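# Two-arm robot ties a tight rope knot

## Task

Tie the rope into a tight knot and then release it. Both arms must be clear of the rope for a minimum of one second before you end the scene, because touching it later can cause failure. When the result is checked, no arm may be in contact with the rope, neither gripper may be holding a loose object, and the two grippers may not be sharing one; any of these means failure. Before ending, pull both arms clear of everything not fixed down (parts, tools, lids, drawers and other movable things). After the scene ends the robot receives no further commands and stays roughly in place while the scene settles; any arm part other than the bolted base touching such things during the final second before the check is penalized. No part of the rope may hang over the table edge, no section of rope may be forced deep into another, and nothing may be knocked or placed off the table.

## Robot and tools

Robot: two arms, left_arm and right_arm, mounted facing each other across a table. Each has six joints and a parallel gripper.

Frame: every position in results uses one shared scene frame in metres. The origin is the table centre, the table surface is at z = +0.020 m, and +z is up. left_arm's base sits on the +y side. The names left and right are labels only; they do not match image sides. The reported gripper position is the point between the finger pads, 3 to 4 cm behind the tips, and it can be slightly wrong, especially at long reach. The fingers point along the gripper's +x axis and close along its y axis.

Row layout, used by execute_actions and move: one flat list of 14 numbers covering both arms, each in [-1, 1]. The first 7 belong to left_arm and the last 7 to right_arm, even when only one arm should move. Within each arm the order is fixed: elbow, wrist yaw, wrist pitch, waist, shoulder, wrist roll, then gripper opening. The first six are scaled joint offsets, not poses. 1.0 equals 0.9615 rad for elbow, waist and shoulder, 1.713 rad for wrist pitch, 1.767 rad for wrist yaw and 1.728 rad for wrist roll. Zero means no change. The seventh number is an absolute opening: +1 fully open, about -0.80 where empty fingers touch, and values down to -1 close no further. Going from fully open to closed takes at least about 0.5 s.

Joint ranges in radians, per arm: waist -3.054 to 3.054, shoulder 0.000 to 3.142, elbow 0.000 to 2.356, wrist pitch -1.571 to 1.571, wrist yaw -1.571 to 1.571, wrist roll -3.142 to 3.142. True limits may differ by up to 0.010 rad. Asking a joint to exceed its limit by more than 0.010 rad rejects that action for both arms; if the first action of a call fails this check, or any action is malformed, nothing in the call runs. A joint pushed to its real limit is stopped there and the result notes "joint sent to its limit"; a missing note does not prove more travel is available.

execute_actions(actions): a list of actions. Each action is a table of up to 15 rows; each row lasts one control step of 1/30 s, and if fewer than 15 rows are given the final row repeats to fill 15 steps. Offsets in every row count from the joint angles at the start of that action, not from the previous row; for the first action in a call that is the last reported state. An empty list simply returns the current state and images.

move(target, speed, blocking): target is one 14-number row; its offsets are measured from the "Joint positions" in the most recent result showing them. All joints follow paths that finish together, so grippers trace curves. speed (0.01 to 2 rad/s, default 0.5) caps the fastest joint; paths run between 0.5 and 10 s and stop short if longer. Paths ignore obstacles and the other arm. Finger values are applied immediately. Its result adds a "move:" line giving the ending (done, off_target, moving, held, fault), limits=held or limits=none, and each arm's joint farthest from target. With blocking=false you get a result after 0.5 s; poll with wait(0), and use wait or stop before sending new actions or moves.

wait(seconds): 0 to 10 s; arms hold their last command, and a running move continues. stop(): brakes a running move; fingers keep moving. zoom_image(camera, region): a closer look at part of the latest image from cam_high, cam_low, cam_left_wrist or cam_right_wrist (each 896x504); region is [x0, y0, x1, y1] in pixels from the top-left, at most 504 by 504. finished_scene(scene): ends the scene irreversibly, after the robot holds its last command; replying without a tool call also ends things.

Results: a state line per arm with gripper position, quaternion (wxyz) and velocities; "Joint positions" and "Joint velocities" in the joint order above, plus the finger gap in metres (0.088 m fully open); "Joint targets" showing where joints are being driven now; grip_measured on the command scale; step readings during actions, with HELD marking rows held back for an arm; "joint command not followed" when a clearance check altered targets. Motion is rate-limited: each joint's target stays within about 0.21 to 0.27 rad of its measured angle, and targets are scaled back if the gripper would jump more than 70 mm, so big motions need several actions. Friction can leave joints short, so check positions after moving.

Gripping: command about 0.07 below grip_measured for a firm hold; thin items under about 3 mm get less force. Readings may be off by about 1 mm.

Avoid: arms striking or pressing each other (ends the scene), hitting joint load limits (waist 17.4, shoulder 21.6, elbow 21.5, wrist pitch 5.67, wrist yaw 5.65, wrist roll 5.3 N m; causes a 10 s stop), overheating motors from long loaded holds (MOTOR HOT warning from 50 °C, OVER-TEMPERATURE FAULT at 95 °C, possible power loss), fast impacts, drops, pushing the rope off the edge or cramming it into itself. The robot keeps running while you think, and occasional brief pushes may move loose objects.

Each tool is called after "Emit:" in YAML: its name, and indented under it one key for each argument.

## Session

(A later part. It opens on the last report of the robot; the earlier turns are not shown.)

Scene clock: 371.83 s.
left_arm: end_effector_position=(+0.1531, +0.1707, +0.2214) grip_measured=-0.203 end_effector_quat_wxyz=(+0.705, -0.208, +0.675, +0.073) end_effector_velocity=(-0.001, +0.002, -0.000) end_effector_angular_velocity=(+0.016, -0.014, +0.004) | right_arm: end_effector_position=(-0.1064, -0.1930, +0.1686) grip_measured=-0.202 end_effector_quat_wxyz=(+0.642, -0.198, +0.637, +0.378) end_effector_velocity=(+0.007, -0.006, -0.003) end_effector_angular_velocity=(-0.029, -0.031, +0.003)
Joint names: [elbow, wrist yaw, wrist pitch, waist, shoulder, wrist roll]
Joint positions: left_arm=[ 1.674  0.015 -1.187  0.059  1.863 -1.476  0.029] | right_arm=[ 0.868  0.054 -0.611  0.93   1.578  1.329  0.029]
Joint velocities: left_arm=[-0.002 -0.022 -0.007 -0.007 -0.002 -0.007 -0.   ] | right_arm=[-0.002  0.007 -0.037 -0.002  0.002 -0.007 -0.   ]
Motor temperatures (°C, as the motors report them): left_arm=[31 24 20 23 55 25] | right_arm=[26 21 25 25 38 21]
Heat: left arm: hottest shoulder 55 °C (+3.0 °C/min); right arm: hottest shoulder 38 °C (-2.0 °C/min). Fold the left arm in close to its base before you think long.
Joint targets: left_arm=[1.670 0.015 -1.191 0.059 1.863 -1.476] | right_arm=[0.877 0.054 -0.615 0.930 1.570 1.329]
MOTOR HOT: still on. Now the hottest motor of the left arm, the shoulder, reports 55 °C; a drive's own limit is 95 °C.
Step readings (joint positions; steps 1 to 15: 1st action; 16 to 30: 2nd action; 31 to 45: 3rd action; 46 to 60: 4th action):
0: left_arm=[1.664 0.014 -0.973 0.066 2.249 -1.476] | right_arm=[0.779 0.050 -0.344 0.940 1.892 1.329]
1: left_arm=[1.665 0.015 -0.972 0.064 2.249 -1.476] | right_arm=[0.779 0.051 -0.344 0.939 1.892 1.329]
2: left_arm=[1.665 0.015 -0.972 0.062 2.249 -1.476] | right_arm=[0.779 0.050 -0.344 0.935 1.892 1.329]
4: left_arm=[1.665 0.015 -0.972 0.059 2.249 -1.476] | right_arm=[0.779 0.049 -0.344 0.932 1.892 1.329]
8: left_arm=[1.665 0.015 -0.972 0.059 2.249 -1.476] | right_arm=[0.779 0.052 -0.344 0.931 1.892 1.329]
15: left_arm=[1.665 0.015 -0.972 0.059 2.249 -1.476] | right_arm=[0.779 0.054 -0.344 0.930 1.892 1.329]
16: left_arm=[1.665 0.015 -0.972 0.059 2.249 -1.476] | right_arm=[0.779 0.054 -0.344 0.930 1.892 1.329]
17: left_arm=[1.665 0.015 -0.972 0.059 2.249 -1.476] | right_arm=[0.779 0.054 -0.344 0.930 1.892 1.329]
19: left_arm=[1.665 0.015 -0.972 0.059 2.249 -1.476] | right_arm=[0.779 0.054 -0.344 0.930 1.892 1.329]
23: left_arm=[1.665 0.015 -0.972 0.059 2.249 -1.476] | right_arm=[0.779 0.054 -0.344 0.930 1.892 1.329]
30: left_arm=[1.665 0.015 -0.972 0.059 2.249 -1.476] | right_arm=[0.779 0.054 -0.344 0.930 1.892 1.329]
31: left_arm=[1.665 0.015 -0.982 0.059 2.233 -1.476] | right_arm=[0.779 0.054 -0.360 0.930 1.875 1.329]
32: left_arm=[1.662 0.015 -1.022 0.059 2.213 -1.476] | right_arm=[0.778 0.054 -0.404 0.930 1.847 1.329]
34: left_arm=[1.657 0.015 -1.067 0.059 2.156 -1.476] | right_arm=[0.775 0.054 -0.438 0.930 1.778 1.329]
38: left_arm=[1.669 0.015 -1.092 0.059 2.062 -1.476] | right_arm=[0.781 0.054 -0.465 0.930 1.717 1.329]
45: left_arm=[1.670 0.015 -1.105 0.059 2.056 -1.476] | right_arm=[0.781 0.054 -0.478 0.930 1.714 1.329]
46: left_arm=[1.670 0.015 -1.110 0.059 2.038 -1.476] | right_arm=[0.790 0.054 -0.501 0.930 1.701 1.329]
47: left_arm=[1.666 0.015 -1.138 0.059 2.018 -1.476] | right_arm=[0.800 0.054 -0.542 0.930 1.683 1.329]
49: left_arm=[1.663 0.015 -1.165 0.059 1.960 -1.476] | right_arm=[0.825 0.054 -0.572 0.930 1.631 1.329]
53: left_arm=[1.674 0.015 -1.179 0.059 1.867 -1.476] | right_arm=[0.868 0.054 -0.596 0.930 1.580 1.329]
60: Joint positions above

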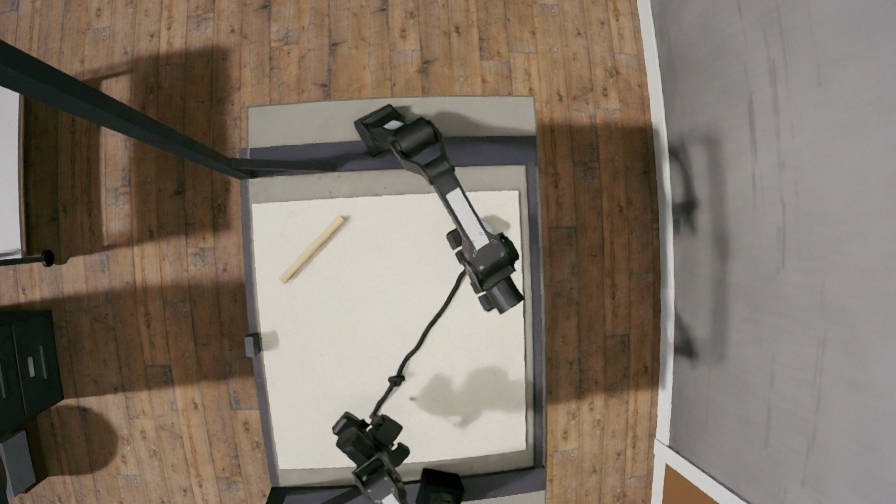

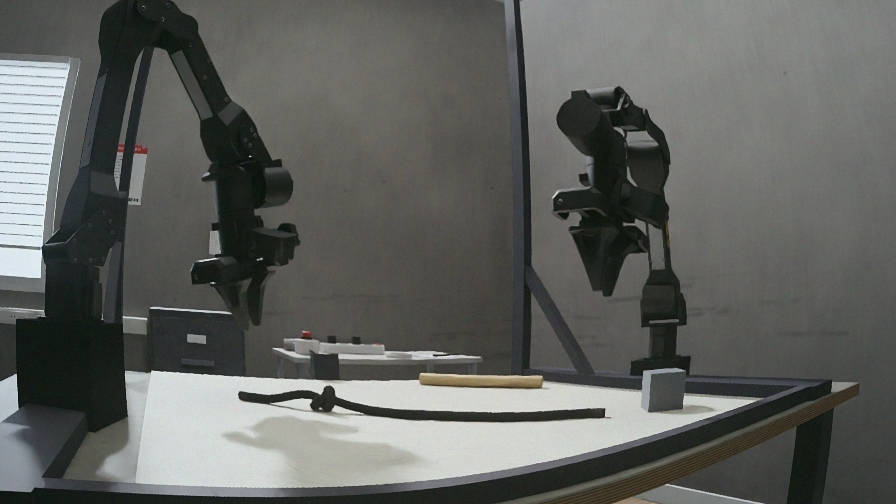

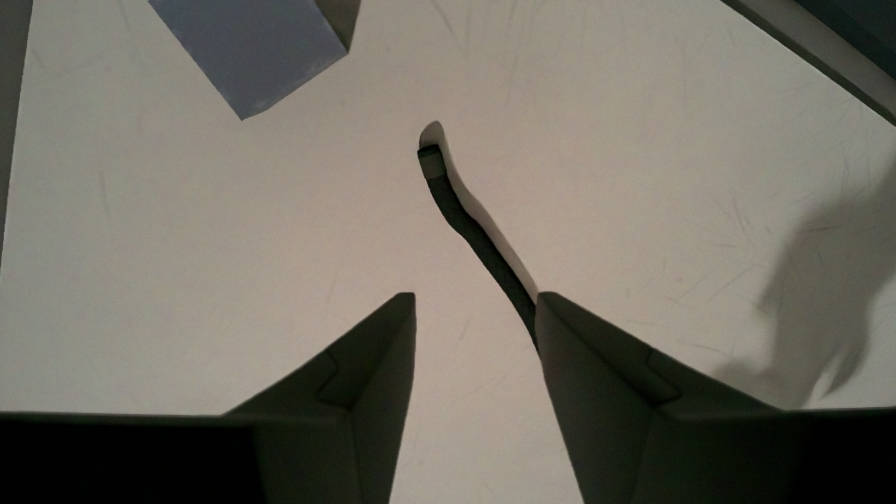

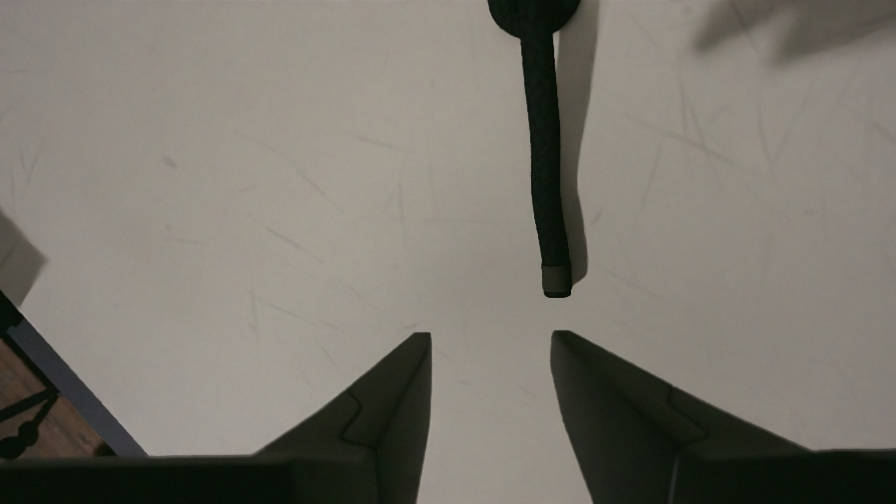

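Emit:
wait:
  seconds: 1.5

Emit:
zoom_image:
  camera: "cam_high"
  region: [360,340,450,420]

Scene clock: 376.43 s.
left_arm: end_effector_position=(+0.1530, +0.1709, +0.2213) grip_measured=-0.203 end_effector_quat_wxyz=(+0.705, -0.207, +0.675, +0.074) end_effector_velocity=(-0.001, +0.002, -0.000) end_effector_angular_velocity=(+0.009, -0.002, +0.006) | right_arm: end_effector_position=(-0.1063, -0.1932, +0.1685) grip_measured=-0.202 end_effector_quat_wxyz=(+0.642, -0.199, +0.637, +0.378) end_effector_velocity=(-0.002, -0.004, -0.001) end_effector_angular_velocity=(-0.016, +0.008, +0.029)
Joint names: [elbow, wrist yaw, wrist pitch, waist, shoulder, wrist roll]
Joint positions: left_arm=[ 1.674  0.015 -1.188  0.059  1.863 -1.476  0.029] | right_arm=[ 0.868  0.054 -0.613  0.93   1.578  1.329  0.029]
Joint velocities: left_arm=[-0.002 -0.007 -0.007 -0.002 -0.002 -0.007 -0.   ] | right_arm=[-0.002 -0.022 -0.007  0.002 -0.002 -0.022 -0.   ]
Motor temperatures (°C, as the motors report them): left_arm=[31 24 20 23 54 25] | right_arm=[27 21 25 25 38 21]
Heat: left arm: hottest shoulder 54 °C (+1.0 °C/min); right arm: hottest shoulder 38 °C (-2.0 °C/min). Fold the left arm in close to its base before you think long.
Joint targets: left_arm=[1.670 0.015 -1.191 0.059 1.863 -1.476] | right_arm=[0.877 0.054 -0.615 0.930 1.570 1.329]
MOTOR HOT: still on. Now the hottest motor of the left arm, the shoulder, reports 54 °C; a drive's own limit is 95 °C.
wait: 1.50 s; at rest from the start

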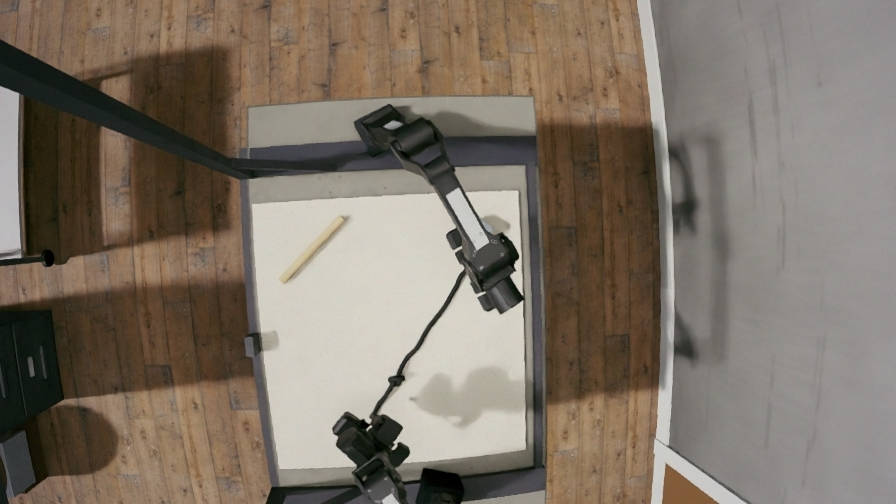

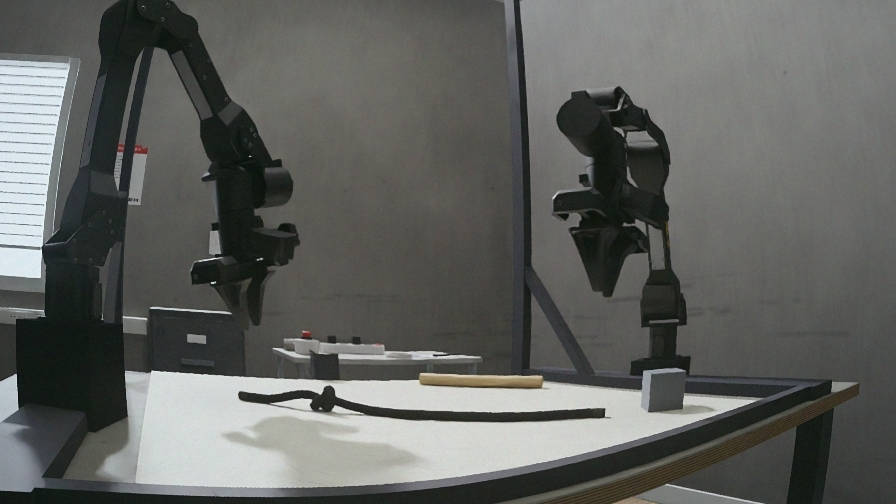

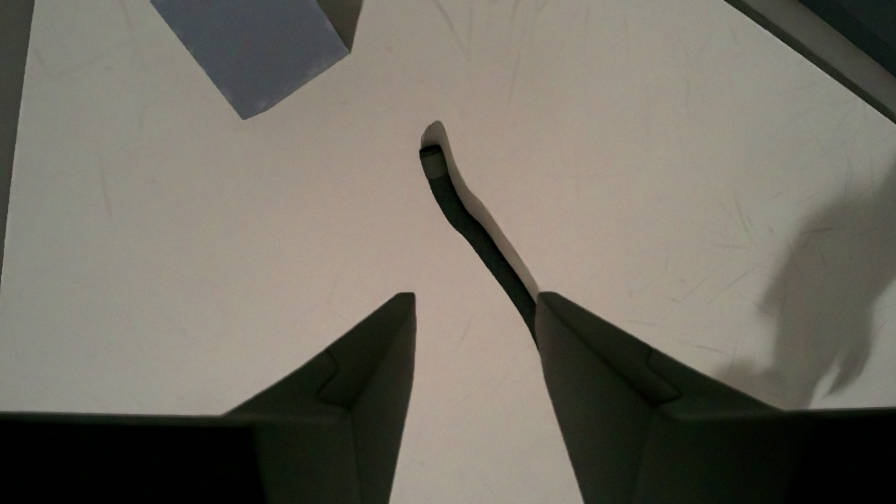

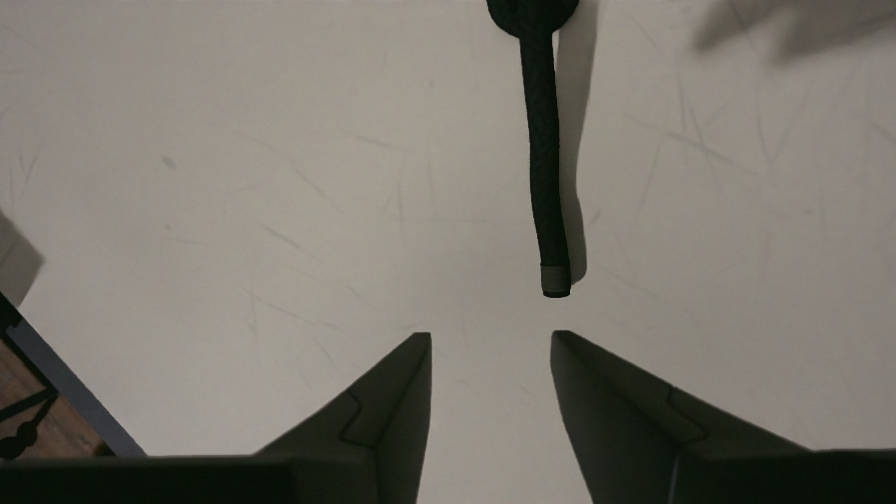

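Region (360, 340, 450, 420) of cam_high's 896x504 image, scaled by 5.600, with more detail than that image has.

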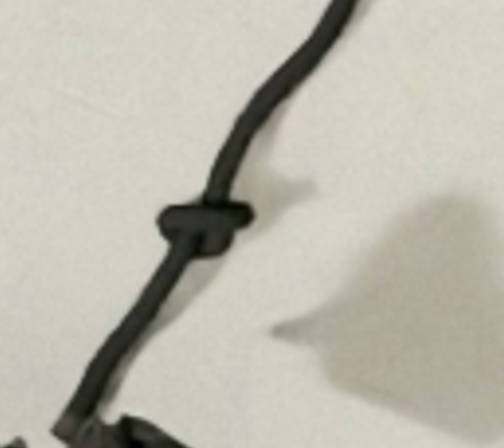

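Emit:
finished_scene:
  scene: 2

The scene is finished: the task was done.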